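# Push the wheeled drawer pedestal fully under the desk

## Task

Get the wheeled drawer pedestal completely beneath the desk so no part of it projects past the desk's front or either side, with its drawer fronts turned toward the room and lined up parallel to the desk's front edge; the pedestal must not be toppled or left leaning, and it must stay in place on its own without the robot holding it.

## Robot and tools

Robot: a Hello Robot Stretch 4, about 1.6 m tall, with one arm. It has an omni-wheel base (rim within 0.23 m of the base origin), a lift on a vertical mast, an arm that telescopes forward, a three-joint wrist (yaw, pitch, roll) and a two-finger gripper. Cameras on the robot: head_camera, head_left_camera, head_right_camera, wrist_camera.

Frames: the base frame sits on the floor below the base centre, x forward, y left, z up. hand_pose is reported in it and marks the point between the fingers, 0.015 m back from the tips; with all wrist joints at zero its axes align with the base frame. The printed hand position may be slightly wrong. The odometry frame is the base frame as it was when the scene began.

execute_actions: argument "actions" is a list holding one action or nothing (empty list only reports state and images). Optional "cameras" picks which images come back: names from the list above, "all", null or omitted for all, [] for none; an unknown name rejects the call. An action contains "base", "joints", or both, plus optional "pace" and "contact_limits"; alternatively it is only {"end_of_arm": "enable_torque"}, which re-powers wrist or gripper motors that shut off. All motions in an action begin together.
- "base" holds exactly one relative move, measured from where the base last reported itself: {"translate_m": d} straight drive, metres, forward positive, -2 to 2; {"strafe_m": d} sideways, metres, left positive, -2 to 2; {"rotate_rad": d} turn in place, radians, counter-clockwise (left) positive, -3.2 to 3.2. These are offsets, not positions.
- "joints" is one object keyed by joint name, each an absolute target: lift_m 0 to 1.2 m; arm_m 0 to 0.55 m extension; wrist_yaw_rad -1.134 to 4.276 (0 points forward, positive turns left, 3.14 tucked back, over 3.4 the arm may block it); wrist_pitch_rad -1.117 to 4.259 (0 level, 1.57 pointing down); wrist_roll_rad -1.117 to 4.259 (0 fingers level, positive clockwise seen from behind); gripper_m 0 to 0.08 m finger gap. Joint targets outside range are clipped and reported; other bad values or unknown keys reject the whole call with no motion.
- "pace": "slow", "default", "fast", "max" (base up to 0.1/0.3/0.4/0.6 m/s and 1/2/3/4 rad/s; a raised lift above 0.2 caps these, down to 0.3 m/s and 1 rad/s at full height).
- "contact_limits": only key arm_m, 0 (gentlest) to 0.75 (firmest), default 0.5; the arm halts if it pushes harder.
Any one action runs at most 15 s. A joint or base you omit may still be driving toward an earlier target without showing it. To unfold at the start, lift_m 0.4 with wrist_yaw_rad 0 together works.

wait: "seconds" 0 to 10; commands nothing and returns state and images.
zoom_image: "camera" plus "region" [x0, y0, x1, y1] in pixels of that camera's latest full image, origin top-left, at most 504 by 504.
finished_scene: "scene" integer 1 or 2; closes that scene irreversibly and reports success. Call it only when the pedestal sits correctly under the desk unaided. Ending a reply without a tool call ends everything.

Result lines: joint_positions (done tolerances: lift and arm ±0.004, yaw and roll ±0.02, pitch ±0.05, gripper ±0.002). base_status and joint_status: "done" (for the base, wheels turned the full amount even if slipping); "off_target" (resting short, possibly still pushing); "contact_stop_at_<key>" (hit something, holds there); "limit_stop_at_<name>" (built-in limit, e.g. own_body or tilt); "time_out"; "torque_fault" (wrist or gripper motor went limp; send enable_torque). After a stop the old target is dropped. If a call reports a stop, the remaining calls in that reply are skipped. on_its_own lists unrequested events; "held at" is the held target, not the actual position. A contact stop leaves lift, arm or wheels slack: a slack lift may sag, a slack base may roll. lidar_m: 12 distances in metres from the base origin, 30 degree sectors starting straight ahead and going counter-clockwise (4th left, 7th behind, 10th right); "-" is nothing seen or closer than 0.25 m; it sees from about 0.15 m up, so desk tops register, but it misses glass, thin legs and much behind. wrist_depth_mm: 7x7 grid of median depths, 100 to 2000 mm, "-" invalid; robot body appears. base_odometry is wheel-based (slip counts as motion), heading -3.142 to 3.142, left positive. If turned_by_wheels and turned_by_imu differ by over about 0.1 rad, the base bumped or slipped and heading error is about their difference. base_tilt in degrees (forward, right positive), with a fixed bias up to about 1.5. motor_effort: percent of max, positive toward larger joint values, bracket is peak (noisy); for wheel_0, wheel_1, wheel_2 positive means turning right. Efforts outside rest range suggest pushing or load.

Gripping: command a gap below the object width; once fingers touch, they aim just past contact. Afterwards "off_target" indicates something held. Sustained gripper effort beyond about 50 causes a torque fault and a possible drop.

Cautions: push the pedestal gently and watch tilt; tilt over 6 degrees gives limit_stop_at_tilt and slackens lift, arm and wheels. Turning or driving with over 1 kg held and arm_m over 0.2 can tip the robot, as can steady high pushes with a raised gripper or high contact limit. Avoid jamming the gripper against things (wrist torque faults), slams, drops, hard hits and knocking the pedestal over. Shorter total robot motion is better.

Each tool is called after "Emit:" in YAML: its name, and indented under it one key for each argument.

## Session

Emit:
execute_actions:
  actions: []

Scene clock: 0.00 s.
base_odometry: x=+0.000 y=+0.000 heading=+0.000 (m, m, rad; odometry frame)
turned_by_wheels: +0.000 (rad since the last result)
turned_by_imu: +0.000 (rad since the last result)
base_tilt: forward=-0.8 right=+0.1 (deg)
lidar_m: 1.76 1.75 1.01 0.88 0.87 1.05 1.95 1.81 1.92 1.13 2.40 2.05
base_status: not commanded
joint_positions: lift_m=+0.137 arm_m=+0.001 wrist_yaw_rad=+3.055 wrist_pitch_rad=-0.008 wrist_roll_rad=+0.002 gripper_m=+0.040
joint_status: not commanded
motor_effort: lift_m=+19 arm_m=-1 wrist_yaw_rad=+1 wrist_pitch_rad=-9 wrist_roll_rad=-1 gripper_m=+0 wheel_0=+0 wheel_1=+0 wheel_2=-1 (%)
hand_pose: x=-0.0328 y=+0.1054 z=+0.3166 quat_wxyz=(+0.043, +0.004, +0.001, +0.999) (m; base frame)
wrist_depth_mm: - 145 - - - 1160 891 / - 134 - - - 1118 866 / - 129 200 - - 1138 891 / 113 145 278 - - 1138 866 / 1661 1921 - - - 1118 878 / 1229 1160 1205 1229 1229 1118 931 / 809 854 108 809 118 110 831
pictures: head_camera, head_left_camera, head_right_camera, wrist_camera
Images, in order (width x height): head_camera 420x560, head_left_camera 420x672, head_right_camera 420x672, wrist_camera 616x392.

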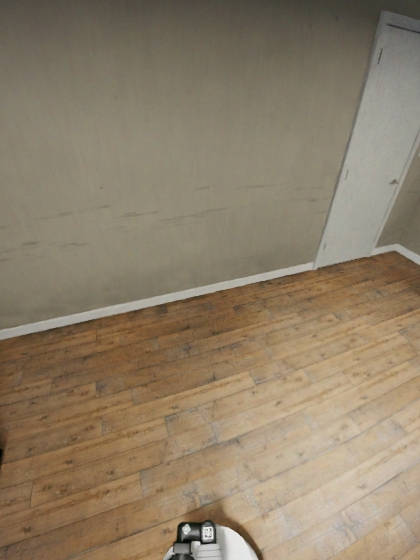

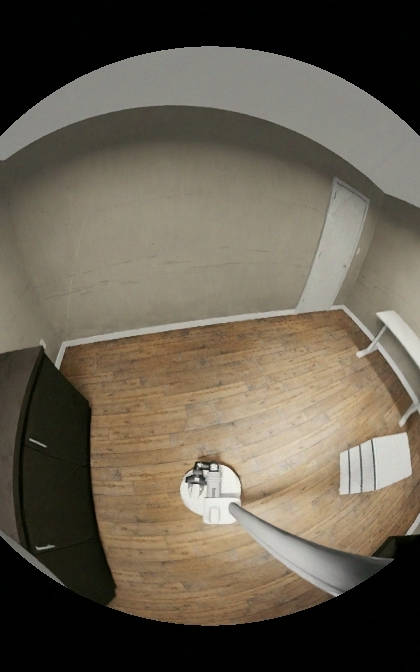

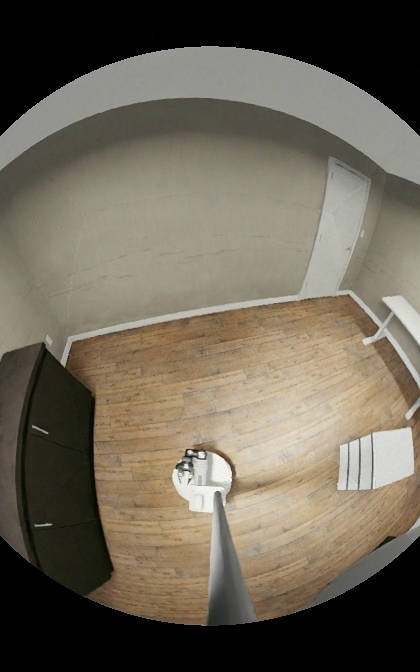

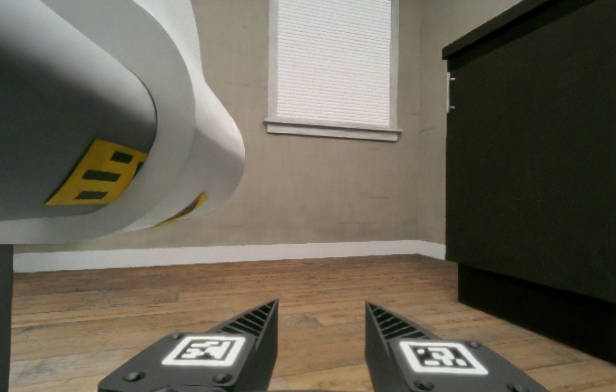

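Emit:
execute_actions:
  actions:
    - {"base":{"rotate_rad":-1.29}}
  cameras: ["head_camera","head_left_camera"]

Scene clock: 9.03 s.
base_odometry: x=+0.000 y=+0.000 heading=-1.290 (m, m, rad; odometry frame)
turned_by_wheels: -1.290 (rad since the last result)
turned_by_imu: -1.276 (rad since the last result)
base_tilt: forward=-0.8 right=+0.1 (deg)
lidar_m: 1.16 2.47 1.83 1.75 1.87 0.91 0.87 0.93 1.98 1.94 1.80 1.10
base_status: done
joint_positions: lift_m=+0.137 arm_m=+0.001 wrist_yaw_rad=+3.055 wrist_pitch_rad=-0.008 wrist_roll_rad=+0.002 gripper_m=+0.040
joint_status: not commanded
motor_effort: lift_m=+19(19) arm_m=-1(2) wrist_yaw_rad=+2(2) wrist_pitch_rad=-8(8) wrist_roll_rad=-1(1) gripper_m=+0(0) wheel_0=+1(4) wheel_1=+0(8) wheel_2=+0(3) (%)
hand_pose: x=-0.0327 y=+0.1054 z=+0.3166 quat_wxyz=(+0.043, +0.004, +0.001, +0.999) (m; base frame)
wrist_depth_mm: - 146 991 1060 1060 1060 1708 / - 135 1025 1025 1025 1042 1708 / - 129 201 1060 1042 1042 1661 / 113 145 279 1060 1042 1042 1708 / 1008 1008 1060 1025 1025 1025 1708 / 1078 1098 1078 1078 1098 1118 1255 / 798 866 108 809 117 110 831
pictures: head_camera, head_left_camera
Images, in order (width x height): head_camera 420x560, head_left_camera 420x672.

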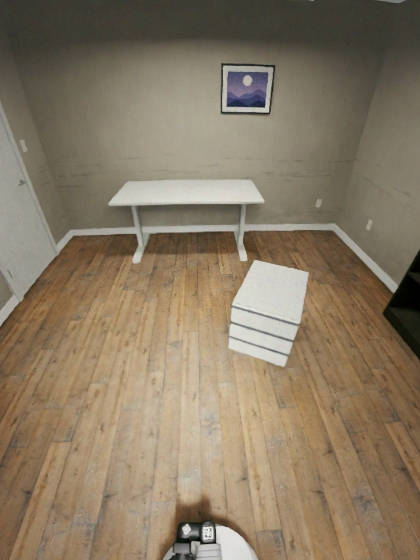

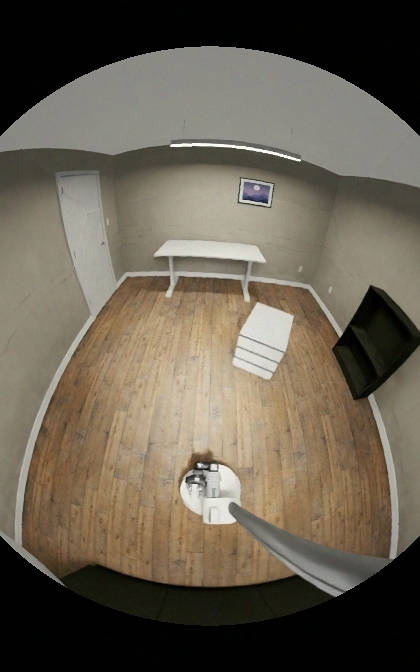

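Emit:
execute_actions:
  actions:
    - {"base":{"strafe_m":-0.98},"pace":"max"}
  cameras: ["head_camera"]

Emit:
execute_actions:
  actions:
    - {"base":{"translate_m":1.38},"pace":"max"}
  cameras: ["head_camera","head_left_camera"]

Scene clock: 18.10 s.
base_odometry: x=-0.942 y=-0.272 heading=-1.290 (m, m, rad; odometry frame)
turned_by_wheels: +0.000 (rad since the last result)
turned_by_imu: +0.001 (rad since the last result)
base_tilt: forward=-0.8 right=+0.1 (deg)
lidar_m: 1.23 1.06 2.83 2.74 1.28 0.93 0.88 1.34 1.01 0.94 0.98 0.97
base_status: done
joint_positions: lift_m=+0.137 arm_m=+0.001 wrist_yaw_rad=+3.055 wrist_pitch_rad=-0.008 wrist_roll_rad=+0.002 gripper_m=+0.040
joint_status: not commanded
motor_effort: lift_m=+19(19) arm_m=-2(2) wrist_yaw_rad=+1(1) wrist_pitch_rad=-8(10) wrist_roll_rad=+0(0) gripper_m=+0(0) wheel_0=+1(14) wheel_1=+1(19) wheel_2=+1(1) (%)
hand_pose: x=-0.0328 y=+0.1054 z=+0.3166 quat_wxyz=(+0.043, +0.004, +0.001, +0.999) (m; base frame)
wrist_depth_mm: - 145 1708 1078 1078 1060 1060 / - 135 1661 1042 1042 1078 1078 / - 128 202 1078 1078 1098 1078 / 113 145 278 1042 1078 1060 1078 / 1464 1618 1661 1098 1078 1078 1060 / 1255 1229 1229 1118 1118 1160 1138 / 809 854 108 788 117 111 842
pictures: head_camera
Images, in order (width x height): head_camera 420x560.

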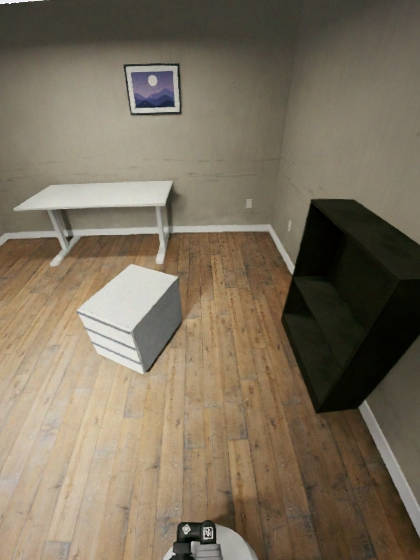

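Scene clock: 21.97 s.
base_odometry: x=-0.559 y=-1.598 heading=-1.289 (m, m, rad; odometry frame)
turned_by_wheels: +0.000 (rad since the last result)
turned_by_imu: -0.004 (rad since the last result)
base_tilt: forward=-0.8 right=+0.1 (deg)
lidar_m: 1.17 1.05 0.25 0.25 0.26 2.36 2.30 1.45 0.72 0.66 1.04 1.44
base_status: done
joint_positions: lift_m=+0.137 arm_m=+0.001 wrist_yaw_rad=+3.055 wrist_pitch_rad=-0.008 wrist_roll_rad=+0.002 gripper_m=+0.040
joint_status: not commanded
motor_effort: lift_m=+19(19) arm_m=-2(1) wrist_yaw_rad=+3(2) wrist_pitch_rad=-8(8) wrist_roll_rad=-1(1) gripper_m=+0(0) wheel_0=+0(8) wheel_1=+3(6) wheel_2=+0(13) (%)
hand_pose: x=-0.0327 y=+0.1055 z=+0.3166 quat_wxyz=(+0.043, +0.004, +0.001, +0.999) (m; base frame)
wrist_depth_mm: - 146 - - - - - / - 135 - - - - 290 / - 129 200 - - - 287 / 113 145 279 - - - 286 / 1430 - - - - - 283 / 1182 1205 1205 1205 1205 1205 287 / 809 854 108 809 118 111 287
pictures: head_camera, head_left_camera
Images, in order (width x height): head_camera 420x560, head_left_camera 420x672.

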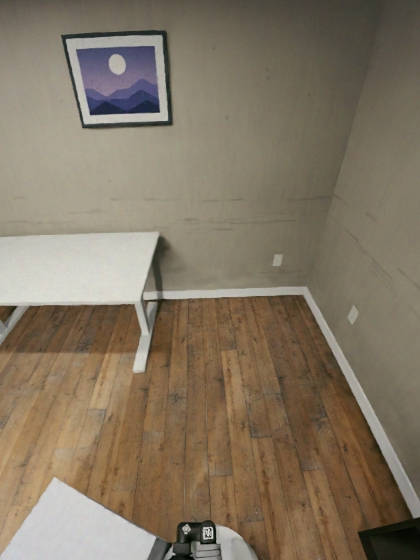

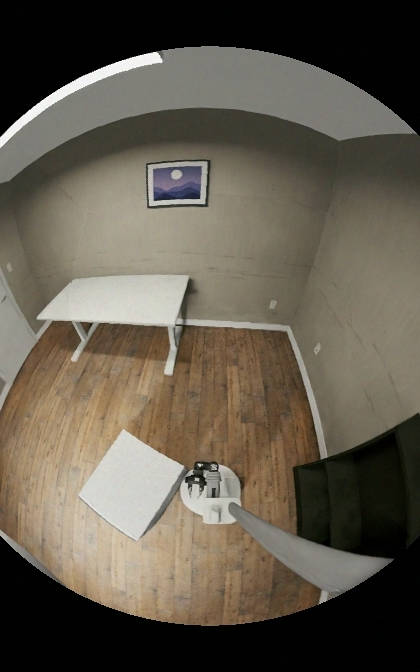

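Emit:
execute_actions:
  actions:
    - {"base":{"strafe_m":0.18},"pace":"slow"}
  cameras: ["head_camera","head_left_camera"]

Scene clock: 27.43 s.
base_odometry: x=-0.386 y=-1.548 heading=-1.290 (m, m, rad; odometry frame)
turned_by_wheels: +0.000 (rad since the last result)
turned_by_imu: -0.002 (rad since the last result)
base_tilt: forward=-0.8 right=+0.1 (deg)
lidar_m: 1.00 0.25 0.25 0.25 0.25 0.36 2.29 1.67 0.90 0.82 1.21 1.71
base_status: done
joint_positions: lift_m=+0.137 arm_m=+0.001 wrist_yaw_rad=+3.055 wrist_pitch_rad=-0.008 wrist_roll_rad=+0.002 gripper_m=+0.040
joint_status: not commanded
motor_effort: lift_m=+19(19) arm_m=-2(2) wrist_yaw_rad=+2(2) wrist_pitch_rad=-8(8) wrist_roll_rad=-1(0) gripper_m=+0(0) wheel_0=-9(12) wheel_1=+4(8) wheel_2=+0(3) (%)
hand_pose: x=-0.0327 y=+0.1055 z=+0.3166 quat_wxyz=(+0.043, +0.004, +0.001, +0.999) (m; base frame)
wrist_depth_mm: - 145 - - - - 180 / - 134 - - - 267 178 / - 129 200 - - 265 178 / 113 145 278 - - 265 177 / 1708 - - - - 264 177 / 1182 1229 1205 1205 1118 263 177 / 798 866 108 809 118 110 172
pictures: head_camera, head_left_camera
Images, in order (width x height): head_camera 420x560, head_left_camera 420x672.

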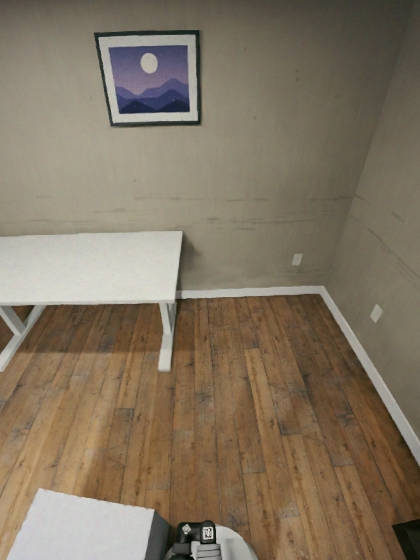

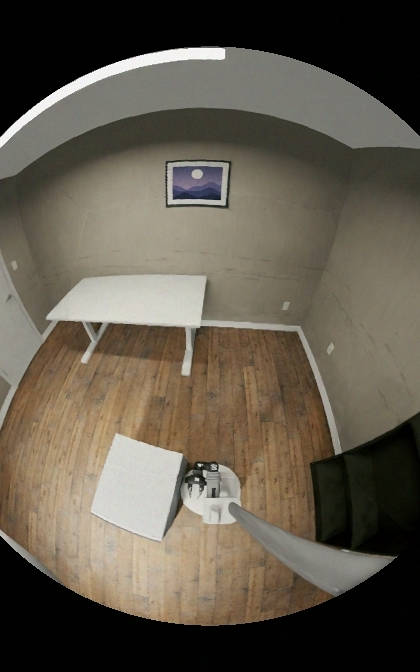

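Emit:
execute_actions:
  actions:
    - {"base":{"strafe_m":0.17},"pace":"slow"}
  cameras: ["head_camera","head_left_camera"]

Scene clock: 32.73 s.
base_odometry: x=-0.223 y=-1.501 heading=-1.290 (m, m, rad; odometry frame)
turned_by_wheels: +0.000 (rad since the last result)
turned_by_imu: -0.001 (rad since the last result)
base_tilt: forward=-0.7 right=+0.1 (deg)
lidar_m: 0.99 0.28 0.25 0.25 0.25 0.27 2.30 1.95 1.09 1.00 1.39 1.87
base_status: done
joint_positions: lift_m=+0.137 arm_m=+0.001 wrist_yaw_rad=+3.055 wrist_pitch_rad=-0.008 wrist_roll_rad=+0.002 gripper_m=+0.040
joint_status: not commanded
motor_effort: lift_m=+19(19) arm_m=-2(2) wrist_yaw_rad=+2(1) wrist_pitch_rad=-8(10) wrist_roll_rad=-1(1) gripper_m=+0(0) wheel_0=-7(18) wheel_1=+7(8) wheel_2=+1(3) (%)
hand_pose: x=-0.0327 y=+0.1055 z=+0.3166 quat_wxyz=(+0.043, +0.004, +0.001, +0.999) (m; base frame)
wrist_depth_mm: - 145 - - - 211 163 / - 134 - - 402 211 163 / - 129 201 - 355 210 162 / 113 145 278 - 355 208 162 / 1756 - - - 355 208 161 / 1229 1205 1205 1205 293 208 161 / 809 878 108 809 118 110 162
pictures: head_camera, head_left_camera
Images, in order (width x height): head_camera 420x560, head_left_camera 420x672.

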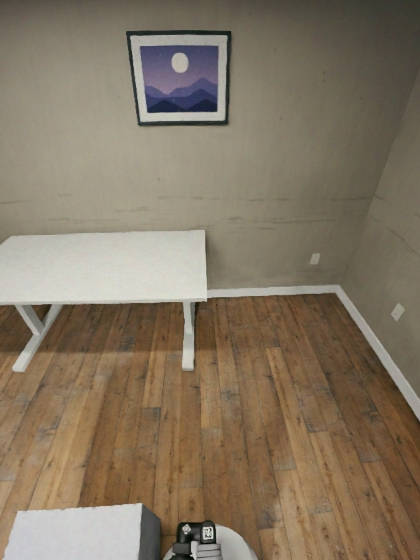

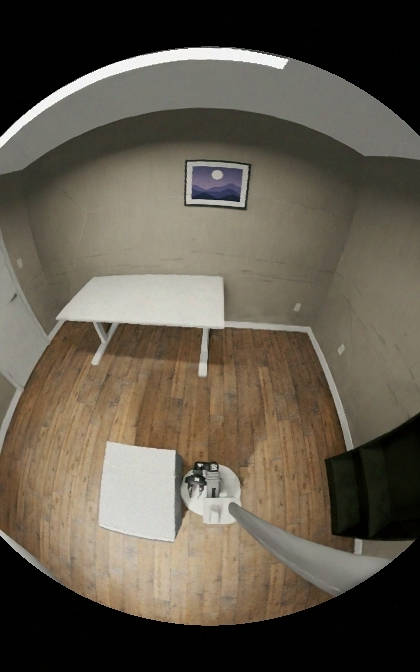

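Emit:
execute_actions:
  actions:
    - {"base":{"translate_m":-0.085}}
  cameras: []

Emit:
execute_actions:
  actions:
    - {"base":{"strafe_m":0.2},"pace":"slow"}
  cameras: ["head_camera","head_left_camera"]

Scene clock: 36.40 s.
base_odometry: x=-0.247 y=-1.419 heading=-1.290 (m, m, rad; odometry frame)
turned_by_wheels: +0.000 (rad since the last result)
turned_by_imu: -0.001 (rad since the last result)
base_tilt: forward=-0.8 right=+0.0 (deg)
lidar_m: 1.07 0.27 0.25 0.25 0.25 0.25 2.21 1.89 1.06 0.99 1.38 1.93
base_status: done
joint_positions: lift_m=+0.137 arm_m=+0.001 wrist_yaw_rad=+3.055 wrist_pitch_rad=-0.008 wrist_roll_rad=+0.002 gripper_m=+0.040
joint_status: not commanded
motor_effort: lift_m=+19(19) arm_m=-2(2) wrist_yaw_rad=+3(2) wrist_pitch_rad=-9(9) wrist_roll_rad=-1(1) gripper_m=+0(0) wheel_0=-8(15) wheel_1=+3(1) wheel_2=-1(8) (%)
hand_pose: x=-0.0327 y=+0.1055 z=+0.3166 quat_wxyz=(+0.043, +0.004, +0.001, +0.999) (m; base frame)
wrist_depth_mm: - 145 - - - 212 163 / - 134 - - - 211 163 / - 129 201 - - 210 162 / 113 145 277 - - 210 162 / 1661 - - - 1863 209 161 / 1229 1182 1182 1205 297 209 161 / 809 878 108 820 117 110 162
pictures: none
No camera images: the call's "cameras" was empty. Leave "cameras" out to get every camera's image.

Scene clock: 39.53 s.
base_odometry: x=-0.055 y=-1.364 heading=-1.290 (m, m, rad; odometry frame)
turned_by_wheels: +0.000 (rad since the last result)
turned_by_imu: +0.001 (rad since the last result)
base_tilt: forward=-0.7 right=+0.1 (deg)
lidar_m: 1.05 0.28 0.25 0.25 0.25 0.27 2.18 2.19 1.29 1.22 1.59 1.98
base_status: done
joint_positions: lift_m=+0.137 arm_m=+0.001 wrist_yaw_rad=+3.055 wrist_pitch_rad=-0.008 wrist_roll_rad=+0.002 gripper_m=+0.040
joint_status: not commanded
motor_effort: lift_m=+19(19) arm_m=-1(2) wrist_yaw_rad=+1(1) wrist_pitch_rad=-7(10) wrist_roll_rad=-1(0) gripper_m=+0(0) wheel_0=-5(11) wheel_1=+9(15) wheel_2=-2(3) (%)
hand_pose: x=-0.0327 y=+0.1055 z=+0.3166 quat_wxyz=(+0.043, +0.004, +0.001, +0.999) (m; base frame)
wrist_depth_mm: - 145 - - - 211 163 / - 135 - - - 210 162 / - 129 201 - - 208 162 / 113 145 279 - - 208 162 / 1661 - - - 1756 208 161 / 1205 1229 1205 1205 294 207 161 / 809 866 108 798 118 110 161
pictures: head_camera, head_left_camera
Images, in order (width x height): head_camera 420x560, head_left_camera 420x672.

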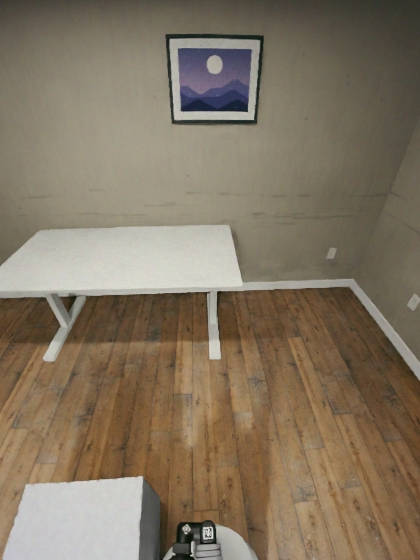

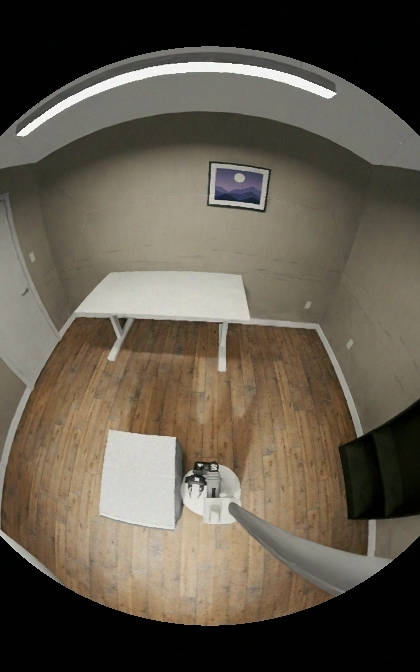

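Emit:
execute_actions:
  actions:
    - {"base":{"translate_m":-0.53}}
  cameras: ["head_camera"]

Emit:
execute_actions:
  actions:
    - {"base":{"strafe_m":0.38},"joints":{"arm_m":0.03,"wrist_yaw_rad":2.95},"pace":"fast"}
  cameras: ["head_camera"]

Scene clock: 45.60 s.
base_odometry: x=-0.202 y=-0.855 heading=-1.290 (m, m, rad; odometry frame)
turned_by_wheels: +0.000 (rad since the last result)
turned_by_imu: +0.001 (rad since the last result)
base_tilt: forward=-0.7 right=+0.1 (deg)
lidar_m: 0.85 0.31 0.40 2.18 2.30 1.69 1.66 1.77 1.61 1.23 1.27 2.23
base_status: done
joint_positions: lift_m=+0.137 arm_m=+0.001 wrist_yaw_rad=+3.055 wrist_pitch_rad=-0.008 wrist_roll_rad=+0.002 gripper_m=+0.040
joint_status: not commanded
motor_effort: lift_m=+19(19) arm_m=-1(2) wrist_yaw_rad=+1(0) wrist_pitch_rad=-8(10) wrist_roll_rad=-1(1) gripper_m=+0(0) wheel_0=+2(12) wheel_1=+0(3) wheel_2=-2(10) (%)
hand_pose: x=-0.0327 y=+0.1055 z=+0.3166 quat_wxyz=(+0.043, +0.004, +0.001, +0.999) (m; base frame)
wrist_depth_mm: - 145 - - - - - / - 134 1756 - - - - / - 129 201 1808 1863 1808 - / 113 145 279 1756 1863 1808 - / 1708 - 1863 1808 1808 1808 - / 1182 1182 1205 1182 1205 1229 1255 / 809 866 108 798 118 110 854
pictures: head_camera
Images, in order (width x height): head_camera 420x560.

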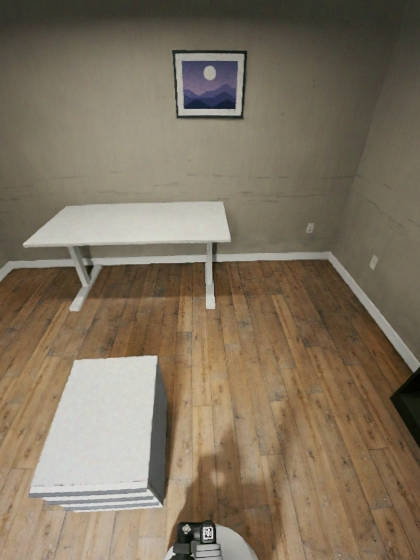

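Scene clock: 47.77 s.
base_odometry: x=+0.163 y=-0.749 heading=-1.290 (m, m, rad; odometry frame)
turned_by_wheels: +0.000 (rad since the last result)
turned_by_imu: +0.000 (rad since the last result)
base_tilt: forward=-0.7 right=+0.1 (deg)
lidar_m: 0.25 0.27 1.87 1.80 1.88 1.72 1.65 1.75 1.99 1.60 1.65 0.27
base_status: done
joint_positions: lift_m=+0.137 arm_m=+0.029 wrist_yaw_rad=+2.950 wrist_pitch_rad=-0.008 wrist_roll_rad=+0.002 gripper_m=+0.040
joint_status: all done
motor_effort: lift_m=+19(19) arm_m=+5(7) wrist_yaw_rad=+1(8) wrist_pitch_rad=-9(9) wrist_roll_rad=-1(1) gripper_m=+0(0) wheel_0=+1(10) wheel_1=+0(9) wheel_2=+0(1) (%)
hand_pose: x=+0.0079 y=+0.1263 z=+0.3166 quat_wxyz=(+0.096, +0.004, +0.001, +0.995) (m; base frame)
wrist_depth_mm: 171 234 - - - - - / 117 176 - - - - - / 115 176 1863 1863 1863 - - / 138 176 1808 1808 1863 - - / 1756 1708 1863 1808 1983 - 1983 / 1229 1182 1182 1229 1229 1229 1281 / 809 854 108 788 118 110 842
pictures: head_camera
Images, in order (width x height): head_camera 420x560.

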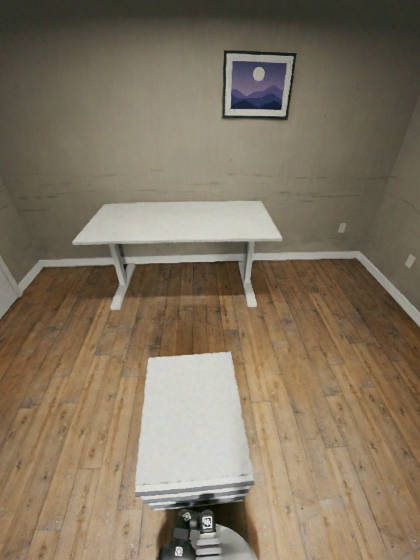

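Emit:
execute_actions:
  actions:
    - {"base":{"strafe_m":0.05},"joints":{"arm_m":0.12},"pace":"slow"}
  cameras: ["head_camera"]

Scene clock: 52.60 s.
base_odometry: x=+0.211 y=-0.735 heading=-1.289 (m, m, rad; odometry frame)
turned_by_wheels: +0.001 (rad since the last result)
turned_by_imu: +0.000 (rad since the last result)
base_tilt: forward=-0.8 right=+0.1 (deg)
lidar_m: 0.29 0.31 1.84 1.74 1.82 1.71 1.64 1.73 2.05 1.66 1.69 0.32
base_status: done
joint_positions: lift_m=+0.136 arm_m=+0.118 wrist_yaw_rad=+2.959 wrist_pitch_rad=-0.007 wrist_roll_rad=+0.002 gripper_m=+0.040
joint_status: all done
on_its_own: wrist_yaw_rad is at rest, and its effort (-24) is outside its rest range (-13 to +13)
motor_effort: lift_m=+23(23) arm_m=+11(15) wrist_yaw_rad=-24(30) wrist_pitch_rad=-9(12) wrist_roll_rad=+1(0) gripper_m=+0(0) wheel_0=+7(4) wheel_1=+7(9) wheel_2=-5(6) (%)
hand_pose: x=+0.0956 y=+0.1246 z=+0.3161 quat_wxyz=(+0.091, +0.004, +0.001, +0.996) (m; base frame)
wrist_depth_mm: 113 - - - - - - / 104 262 - - - - - / 105 152 1921 1921 - - - / 129 255 1983 1921 - - - / 312 1808 1983 1808 - - 1921 / 312 1229 1255 1229 1255 1255 1255 / 304 368 108 345 118 110 831
pictures: head_camera
Images, in order (width x height): head_camera 420x560.

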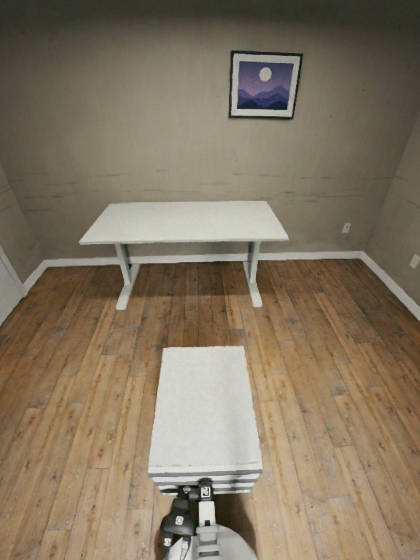

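Aligned. Push.

Emit:
execute_actions:
  actions:
    - {"base":{"translate_m":0.2},"pace":"slow"}
  cameras: ["head_camera"]

Scene clock: 57.80 s.
base_odometry: x=+0.267 y=-0.927 heading=-1.289 (m, m, rad; odometry frame)
turned_by_wheels: +0.000 (rad since the last result)
turned_by_imu: -0.001 (rad since the last result)
base_tilt: forward=-0.7 right=+0.1 (deg)
lidar_m: 0.29 0.32 1.84 1.74 1.83 1.91 1.86 1.96 2.04 1.65 1.72 0.30
base_status: done
joint_positions: lift_m=+0.136 arm_m=+0.118 wrist_yaw_rad=+2.950 wrist_pitch_rad=-0.008 wrist_roll_rad=+0.002 gripper_m=+0.040
joint_status: not commanded
motor_effort: lift_m=+23(23) arm_m=+10(11) wrist_yaw_rad=+0(33) wrist_pitch_rad=-8(11) wrist_roll_rad=+0(1) gripper_m=+0(0) wheel_0=+4(15) wheel_1=+5(5) wheel_2=-9(13) (%)
hand_pose: x=+0.0968 y=+0.1263 z=+0.3162 quat_wxyz=(+0.096, +0.004, +0.000, +0.995) (m; base frame)
wrist_depth_mm: 132 - - - - - 1983 / 104 260 - - - - 1921 / 106 153 - - - - 1921 / 129 253 - - - - 1983 / 317 - - - - - 1921 / 315 1205 1229 1205 1255 1255 1229 / 306 366 108 345 118 110 820
pictures: head_camera
Images, in order (width x height): head_camera 420x560.

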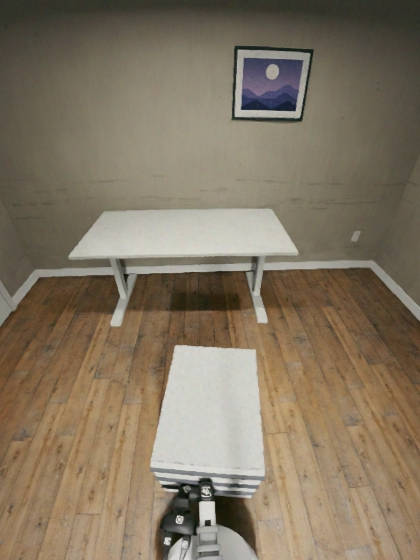

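Emit:
execute_actions:
  actions:
    - {"base":{"strafe_m":-0.09},"joints":{"wrist_yaw_rad":3.04},"pace":"slow"}
  cameras: ["head_camera"]

Emit:
execute_actions:
  actions:
    - {"base":{"translate_m":0.15},"pace":"slow"}
  cameras: ["head_camera"]

Scene clock: 64.40 s.
base_odometry: x=+0.180 y=-0.952 heading=-1.288 (m, m, rad; odometry frame)
turned_by_wheels: +0.001 (rad since the last result)
turned_by_imu: +0.001 (rad since the last result)
base_tilt: forward=-0.7 right=+0.1 (deg)
lidar_m: 0.30 0.32 1.93 1.84 1.94 1.93 1.84 1.96 1.92 1.55 1.64 0.30
base_status: done
joint_positions: lift_m=+0.136 arm_m=+0.118 wrist_yaw_rad=+3.040 wrist_pitch_rad=-0.008 wrist_roll_rad=+0.002 gripper_m=+0.040
joint_status: all done
motor_effort: lift_m=+23(23) arm_m=+9(11) wrist_yaw_rad=+0(8) wrist_pitch_rad=-6(9) wrist_roll_rad=+0(2) gripper_m=+0(0) wheel_0=+11(12) wheel_1=+4(3) wheel_2=-3(2) (%)
hand_pose: x=+0.0864 y=+0.1085 z=+0.3162 quat_wxyz=(+0.051, +0.004, +0.001, +0.999) (m; base frame)
wrist_depth_mm: 102 - - - - - - / 102 130 - - - - - / 102 130 264 - - - - / 103 147 310 - - - - / 282 - - - - - - / 285 1229 1229 1229 1281 1255 1255 / 289 342 108 345 118 110 842
pictures: head_camera
Images, in order (width x height): head_camera 420x560.

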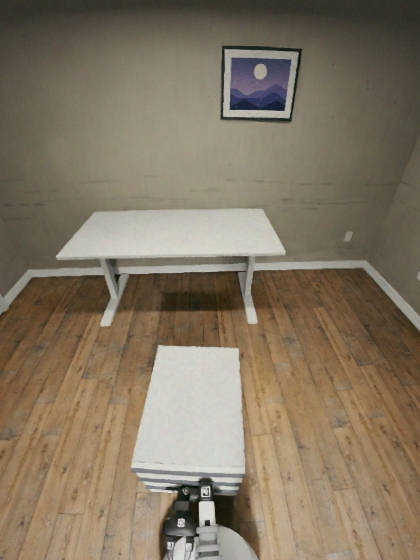

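Scene clock: 67.17 s.
base_odometry: x=+0.222 y=-1.095 heading=-1.289 (m, m, rad; odometry frame)
turned_by_wheels: +0.000 (rad since the last result)
turned_by_imu: -0.002 (rad since the last result)
base_tilt: forward=-0.7 right=+0.2 (deg)
lidar_m: 0.29 0.35 1.89 1.83 1.93 2.08 2.00 2.10 1.95 1.56 1.96 0.30
base_status: done
joint_positions: lift_m=+0.136 arm_m=+0.118 wrist_yaw_rad=+3.039 wrist_pitch_rad=-0.008 wrist_roll_rad=+0.002 gripper_m=+0.040
joint_status: not commanded
motor_effort: lift_m=+23(23) arm_m=+10(9) wrist_yaw_rad=+5(4) wrist_pitch_rad=-10(9) wrist_roll_rad=-1(2) gripper_m=+0(0) wheel_0=+2(4) wheel_1=+4(13) wheel_2=-11(19) (%)
hand_pose: x=+0.0866 y=+0.1088 z=+0.3162 quat_wxyz=(+0.051, +0.004, +0.001, +0.999) (m; base frame)
wrist_depth_mm: 102 - - - - - - / 102 130 - - - - - / 102 130 264 - - - - / 102 147 312 - - - - / 281 - - - - - - / 287 1205 1205 1205 1229 1255 1281 / 287 342 108 343 118 110 831
pictures: head_camera
Images, in order (width x height): head_camera 420x560.

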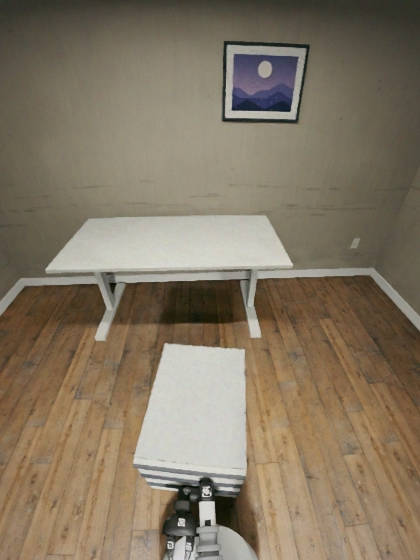

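Emit:
execute_actions:
  actions:
    - {"base":{"strafe_m":-0.07},"joints":{"arm_m":0.16},"pace":"slow"}
  cameras: ["head_camera"]

Emit:
execute_actions:
  actions:
    - {"base":{"translate_m":0.15},"pace":"slow"}
  cameras: ["head_camera"]

Scene clock: 72.37 s.
base_odometry: x=+0.155 y=-1.114 heading=-1.288 (m, m, rad; odometry frame)
turned_by_wheels: +0.001 (rad since the last result)
turned_by_imu: +0.001 (rad since the last result)
base_tilt: forward=-0.8 right=+0.1 (deg)
lidar_m: 0.34 0.38 1.99 1.90 2.00 2.06 2.00 2.12 1.53 1.47 1.86 0.36
base_status: done
joint_positions: lift_m=+0.136 arm_m=+0.158 wrist_yaw_rad=+3.041 wrist_pitch_rad=-0.008 wrist_roll_rad=+0.002 gripper_m=+0.040
joint_status: all done
motor_effort: lift_m=+23(23) arm_m=+10(15) wrist_yaw_rad=+0(6) wrist_pitch_rad=-9(9) wrist_roll_rad=+0(0) gripper_m=+0(0) wheel_0=+8(14) wheel_1=+4(6) wheel_2=-4(4) (%)
hand_pose: x=+0.1264 y=+0.1084 z=+0.3162 quat_wxyz=(+0.050, +0.004, +0.001, +0.999) (m; base frame)
wrist_depth_mm: 322 - - - - - - / 107 134 399 - - - - / 110 133 304 - - - - / 131 168 349 - - - - / 1708 1756 - - - - - / 1008 436 1205 1205 1229 1229 1255 / 325 342 108 343 118 110 854
pictures: head_camera
Images, in order (width x height): head_camera 420x560.

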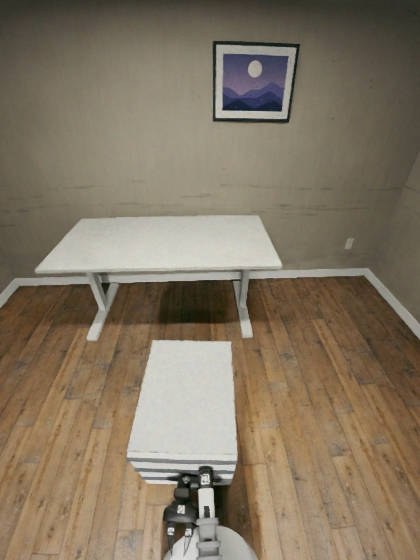

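Scene clock: 75.13 s.
base_odometry: x=+0.197 y=-1.258 heading=-1.288 (m, m, rad; odometry frame)
turned_by_wheels: +0.000 (rad since the last result)
turned_by_imu: -0.002 (rad since the last result)
base_tilt: forward=-0.8 right=+0.1 (deg)
lidar_m: 0.31 0.37 1.97 1.88 2.00 2.24 2.16 2.26 1.56 1.48 1.86 0.36
base_status: done
joint_positions: lift_m=+0.136 arm_m=+0.158 wrist_yaw_rad=+3.040 wrist_pitch_rad=-0.008 wrist_roll_rad=+0.002 gripper_m=+0.040
joint_status: not commanded
motor_effort: lift_m=+23(23) arm_m=+9(9) wrist_yaw_rad=+3(2) wrist_pitch_rad=-9(9) wrist_roll_rad=-1(0) gripper_m=+0(0) wheel_0=+3(8) wheel_1=+4(10) wheel_2=-9(18) (%)
hand_pose: x=+0.1265 y=+0.1086 z=+0.3162 quat_wxyz=(+0.051, +0.004, +0.001, +0.999) (m; base frame)
wrist_depth_mm: 319 - - - - - - / 108 134 402 - - - - / 110 134 301 - - - - / 131 168 355 - - - - / 1708 1708 - - - - - / 991 1098 1255 1205 1255 1229 1281 / 324 340 108 343 118 111 842
pictures: head_camera
Images, in order (width x height): head_camera 420x560.

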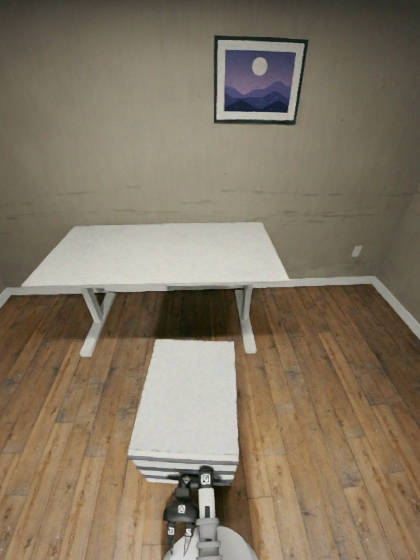

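Emit:
execute_actions:
  actions:
    - {"base":{"strafe_m":-0.05},"joints":{"wrist_yaw_rad":3.06},"pace":"slow"}
  cameras: []

Emit:
execute_actions:
  actions:
    - {"base":{"translate_m":0.2},"pace":"slow"}
  cameras: ["head_camera"]

Scene clock: 80.07 s.
base_odometry: x=+0.149 y=-1.272 heading=-1.288 (m, m, rad; odometry frame)
turned_by_wheels: +0.000 (rad since the last result)
turned_by_imu: +0.000 (rad since the last result)
base_tilt: forward=-0.8 right=+0.1 (deg)
lidar_m: 0.34 0.36 2.01 1.94 2.04 2.26 2.15 2.28 1.52 1.43 1.85 1.15
base_status: done
joint_positions: lift_m=+0.136 arm_m=+0.158 wrist_yaw_rad=+3.060 wrist_pitch_rad=-0.008 wrist_roll_rad=+0.002 gripper_m=+0.040
joint_status: all done
motor_effort: lift_m=+23(23) arm_m=+9(10) wrist_yaw_rad=+1(8) wrist_pitch_rad=-9(7) wrist_roll_rad=-1(1) gripper_m=+0(0) wheel_0=+6(13) wheel_1=+1(0) wheel_2=-2(5) (%)
hand_pose: x=+0.1245 y=+0.1045 z=+0.3162 quat_wxyz=(+0.041, +0.004, +0.001, +0.999) (m; base frame)
wrist_depth_mm: 322 - - - - - - / 105 133 364 - - - - / 108 132 301 - - - - / 131 167 303 - - - - / - 1661 - - - - - / 1078 430 1205 1229 1205 1255 1255 / 325 332 108 345 118 110 842
pictures: none
No camera images: the call's "cameras" was empty. Leave "cameras" out to get every camera's image.

Scene clock: 83.33 s.
base_odometry: x=+0.204 y=-1.464 heading=-1.288 (m, m, rad; odometry frame)
turned_by_wheels: +0.000 (rad since the last result)
turned_by_imu: -0.003 (rad since the last result)
base_tilt: forward=-0.8 right=+0.1 (deg)
lidar_m: 0.34 0.36 1.38 1.95 2.06 2.48 2.34 2.47 1.52 1.44 1.83 0.96
base_status: done
joint_positions: lift_m=+0.136 arm_m=+0.158 wrist_yaw_rad=+3.059 wrist_pitch_rad=-0.008 wrist_roll_rad=+0.002 gripper_m=+0.040
joint_status: not commanded
motor_effort: lift_m=+23(23) arm_m=+9(9) wrist_yaw_rad=+3(3) wrist_pitch_rad=-10(8) wrist_roll_rad=-1(1) gripper_m=+0(0) wheel_0=+1(4) wheel_1=+5(7) wheel_2=-10(24) (%)
hand_pose: x=+0.1245 y=+0.1046 z=+0.3162 quat_wxyz=(+0.041, +0.004, +0.001, +0.999) (m; base frame)
wrist_depth_mm: 324 - - - - - - / 106 134 364 - - - - / 108 133 301 - - - - / 131 168 303 - - - - / - 1756 - - - - - / 1098 424 1229 1205 1255 1281 1308 / 320 336 108 345 118 110 820
pictures: head_camera
Images, in order (width x height): head_camera 420x560.

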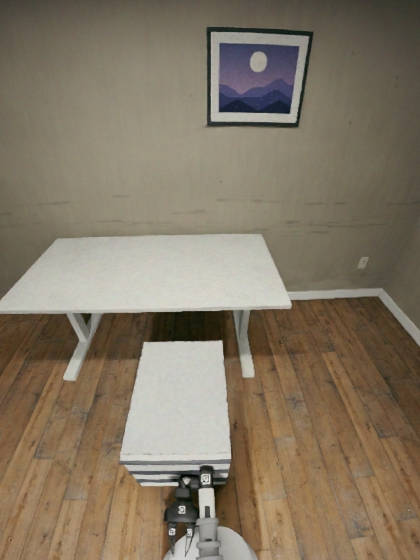

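Emit:
execute_actions:
  actions:
    - {"base":{"translate_m":0.3},"pace":"slow"}
  cameras: ["head_camera"]

Emit:
zoom_image:
  camera: "head_camera"
  region: [0, 320, 330, 540]

Scene clock: 90.37 s.
base_odometry: x=+0.288 y=-1.752 heading=-1.288 (m, m, rad; odometry frame)
turned_by_wheels: +0.000 (rad since the last result)
turned_by_imu: -0.003 (rad since the last result)
base_tilt: forward=-0.8 right=+0.1 (deg)
lidar_m: 0.34 0.35 0.93 1.93 2.02 2.76 2.65 2.53 1.50 1.48 1.83 0.65
base_status: done
joint_positions: lift_m=+0.136 arm_m=+0.158 wrist_yaw_rad=+3.065 wrist_pitch_rad=-0.008 wrist_roll_rad=+0.002 gripper_m=+0.040
joint_status: not commanded
on_its_own: wrist_yaw_rad is at rest, and its effort (-14) is outside its rest range (-13 to +13)
motor_effort: lift_m=+23(23) arm_m=+9(9) wrist_yaw_rad=-14(14) wrist_pitch_rad=-10(10) wrist_roll_rad=+0(1) gripper_m=+0(0) wheel_0=+4(5) wheel_1=+5(10) wheel_2=-8(17) (%)
hand_pose: x=+0.1239 y=+0.1034 z=+0.3162 quat_wxyz=(+0.038, +0.004, +0.001, +0.999) (m; base frame)
wrist_depth_mm: 327 377 - - - - - / - 132 362 - - - - / 107 132 278 - - - - / 131 144 301 - - - - / - 387 - - - - - / 1118 430 1205 1205 1229 1255 1255 / 325 336 108 343 118 110 854
pictures: head_camera
Images, in order (width x height): head_camera 420x560.

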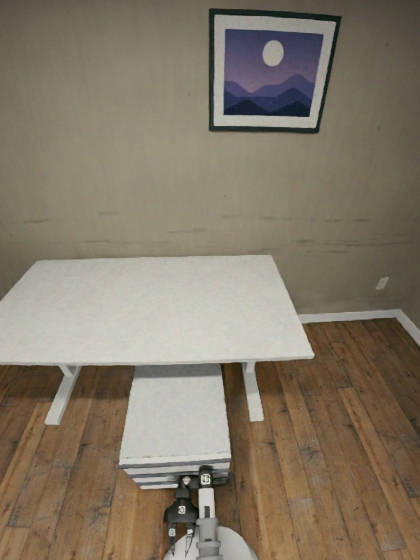

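Region (0, 320, 330, 540) of head_camera's 420x560 image, scaled by 1.527, with more detail than that image has.

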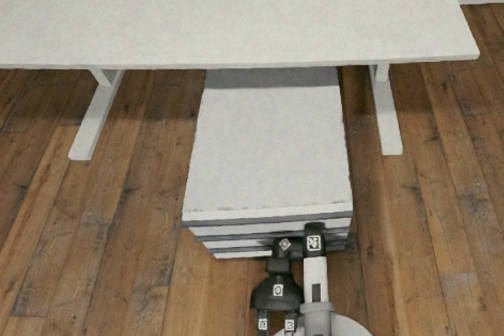

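Emit:
execute_actions:
  actions:
    - {"base":{"translate_m":0.2},"joints":{"wrist_yaw_rad":3.015},"pace":"slow"}
  cameras: ["head_camera"]

Emit:
zoom_image:
  camera: "head_camera"
  region: [0, 320, 330, 540]

Scene clock: 102.87 s.
base_odometry: x=+0.344 y=-1.943 heading=-1.287 (m, m, rad; odometry frame)
turned_by_wheels: +0.001 (rad since the last result)
turned_by_imu: +0.000 (rad since the last result)
base_tilt: forward=-0.7 right=+0.1 (deg)
lidar_m: 0.34 0.36 0.65 1.92 2.03 2.83 2.87 2.50 1.50 1.72 1.77 0.45
base_status: done
joint_positions: lift_m=+0.136 arm_m=+0.158 wrist_yaw_rad=+3.023 wrist_pitch_rad=-0.007 wrist_roll_rad=+0.002 gripper_m=+0.040
joint_status: all done
on_its_own: wrist_yaw_rad is at rest, and its effort (-23) is outside its rest range (-13 to +13)
motor_effort: lift_m=+23(23) arm_m=+9(9) wrist_yaw_rad=-23(33) wrist_pitch_rad=-9(12) wrist_roll_rad=-1(0) gripper_m=+0(0) wheel_0=+7(8) wheel_1=+7(8) wheel_2=-6(14) (%)
hand_pose: x=+0.1284 y=+0.1119 z=+0.3161 quat_wxyz=(+0.059, +0.004, +0.001, +0.998) (m; base frame)
wrist_depth_mm: 322 - - - - - - / 111 138 - - - - - / 112 135 304 - - - - / 132 169 399 - - - - / 327 - - - - - - / 325 1098 1229 1229 1229 1255 1336 / 320 343 108 342 118 110 854
pictures: head_camera
Images, in order (width x height): head_camera 420x560.

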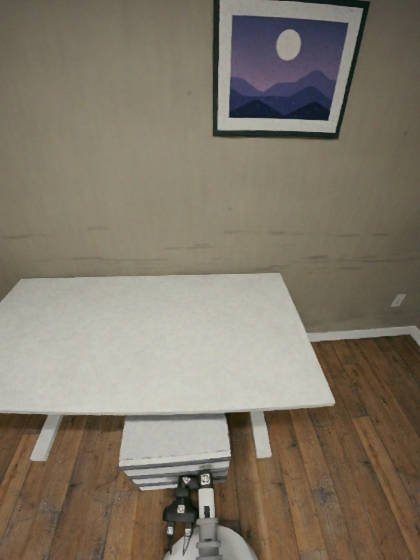

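Region (0, 320, 330, 540) of head_camera's 420x560 image, scaled by 1.527, with more detail than that image has.

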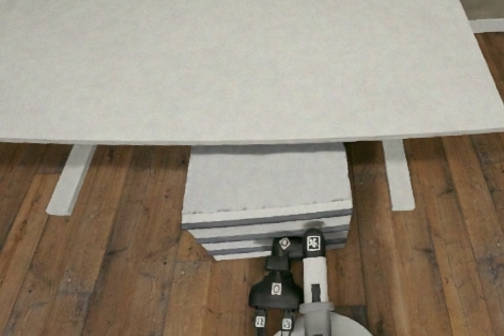

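Emit:
execute_actions:
  actions:
    - {"base":{"strafe_m":0.035},"joints":{"arm_m":0.24,"wrist_yaw_rad":3.0},"pace":"slow"}
  cameras: ["head_camera"]

Emit:
zoom_image:
  camera: "head_camera"
  region: [0, 320, 330, 540]

Scene clock: 109.07 s.
base_odometry: x=+0.377 y=-1.933 heading=-1.287 (m, m, rad; odometry frame)
turned_by_wheels: +0.000 (rad since the last result)
turned_by_imu: -0.001 (rad since the last result)
base_tilt: forward=-0.8 right=+0.1 (deg)
lidar_m: 0.41 0.46 0.66 1.90 2.00 2.77 2.88 2.56 1.55 1.74 0.64 0.46
base_status: done
joint_positions: lift_m=+0.136 arm_m=+0.238 wrist_yaw_rad=+3.003 wrist_pitch_rad=-0.008 wrist_roll_rad=+0.002 gripper_m=+0.040
joint_status: all done
motor_effort: lift_m=+23(23) arm_m=+11(14) wrist_yaw_rad=-9(35) wrist_pitch_rad=-9(12) wrist_roll_rad=+0(1) gripper_m=+0(0) wheel_0=+4(6) wheel_1=+3(10) wheel_2=-7(7) (%)
hand_pose: x=+0.2102 y=+0.1159 z=+0.3162 quat_wxyz=(+0.069, +0.004, +0.001, +0.998) (m; base frame)
wrist_depth_mm: 118 452 - - - - - / 114 415 - - - - - / 113 170 382 - - - - / 115 202 488 - - - - / - 1808 - - - - - / 1229 427 517 1205 1281 1229 1281 / 343 366 108 342 118 111 842
pictures: head_camera
Images, in order (width x height): head_camera 420x560.

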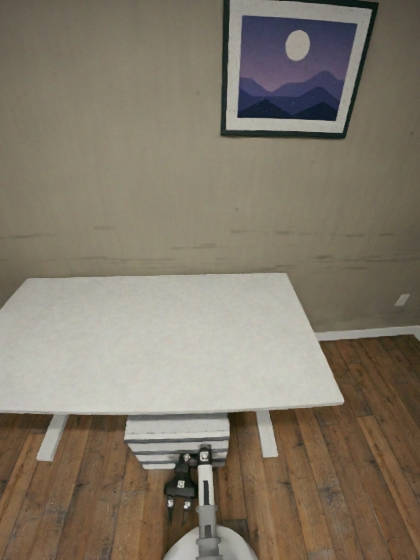

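Region (0, 320, 330, 540) of head_camera's 420x560 image, scaled by 1.527, with more detail than that image has.

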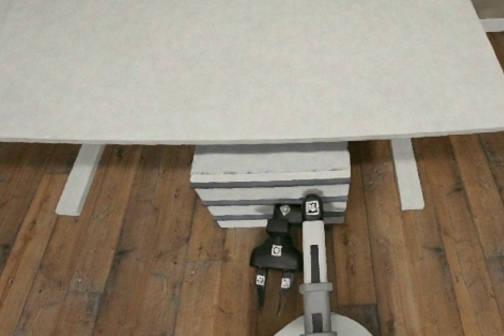

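Parallel. Finish the push.

Emit:
execute_actions:
  actions:
    - {"joints":{"arm_m":0.335},"pace":"slow"}
  cameras: []

Emit:
execute_actions:
  actions:
    - {"joints":{"arm_m":0.27}}
  cameras: ["head_camera"]

Emit:
zoom_image:
  camera: "head_camera"
  region: [0, 320, 330, 540]

Scene clock: 114.03 s.
base_odometry: x=+0.377 y=-1.933 heading=-1.287 (m, m, rad; odometry frame)
turned_by_wheels: +0.001 (rad since the last result)
turned_by_imu: +0.000 (rad since the last result)
base_tilt: forward=-0.7 right=+0.1 (deg)
lidar_m: 0.42 0.45 0.68 1.89 1.99 2.81 2.85 2.57 1.56 1.74 0.64 0.44
base_status: not commanded
joint_positions: lift_m=+0.136 arm_m=+0.333 wrist_yaw_rad=+3.008 wrist_pitch_rad=-0.007 wrist_roll_rad=+0.002 gripper_m=+0.040
joint_status: all done
on_its_own: wrist_yaw_rad is at rest, and its effort (-22) is outside its rest range (-13 to +13)
motor_effort: lift_m=+23(23) arm_m=+11(14) wrist_yaw_rad=-22(22) wrist_pitch_rad=-12(11) wrist_roll_rad=-1(1) gripper_m=+0(0) wheel_0=+8(8) wheel_1=+5(5) wheel_2=-6(8) (%)
hand_pose: x=+0.3047 y=+0.1149 z=+0.3161 quat_wxyz=(+0.067, +0.004, +0.001, +0.998) (m; base frame)
wrist_depth_mm: - - - - - - - / 119 500 - - - - - / 116 166 530 - - - - / 120 248 480 - - - - / - 544 - - - - - / 1205 488 508 517 1255 1281 1255 / 343 364 108 343 118 111 831
pictures: none
No camera images: the call's "cameras" was empty. Leave "cameras" out to get every camera's image.

Scene clock: 115.13 s.
base_odometry: x=+0.377 y=-1.933 heading=-1.287 (m, m, rad; odometry frame)
turned_by_wheels: -0.001 (rad since the last result)
turned_by_imu: -0.001 (rad since the last result)
base_tilt: forward=-0.8 right=+0.1 (deg)
lidar_m: 0.42 0.48 0.64 1.87 1.99 2.76 2.85 2.54 1.56 1.72 0.63 0.47
base_status: not commanded
joint_positions: lift_m=+0.136 arm_m=+0.271 wrist_yaw_rad=+3.000 wrist_pitch_rad=-0.008 wrist_roll_rad=+0.002 gripper_m=+0.040
joint_status: all done
motor_effort: lift_m=+23(23) arm_m=-5(10) wrist_yaw_rad=+1(23) wrist_pitch_rad=-9(11) wrist_roll_rad=-1(2) gripper_m=+0(0) wheel_0=+2(7) wheel_1=+0(5) wheel_2=-1(6) (%)
hand_pose: x=+0.2436 y=+0.1165 z=+0.3162 quat_wxyz=(+0.071, +0.004, +0.001, +0.997) (m; base frame)
wrist_depth_mm: - 452 - - - - - / 102 436 - - - - - / 107 174 455 - - - - / 148 214 512 - - - - / - 466 - - - - - / 1182 436 517 1205 1229 1255 1255 / 343 368 108 343 118 110 820
pictures: head_camera
Images, in order (width x height): head_camera 420x560.

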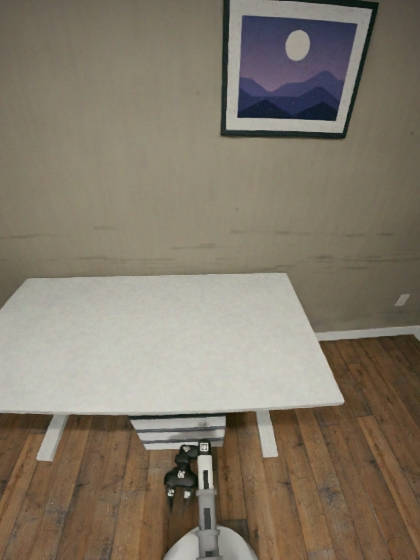

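Region (0, 320, 330, 540) of head_camera's 420x560 image, scaled by 1.527, with more detail than that image has.

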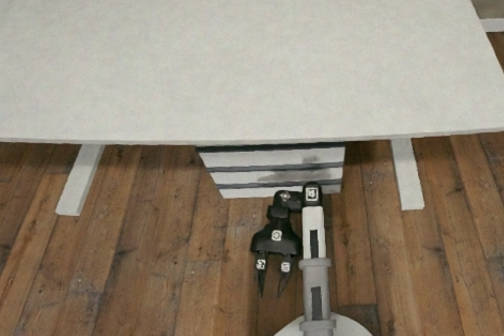

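Emit:
finished_scene:
  scene: 2

The scene is finished: the task was done.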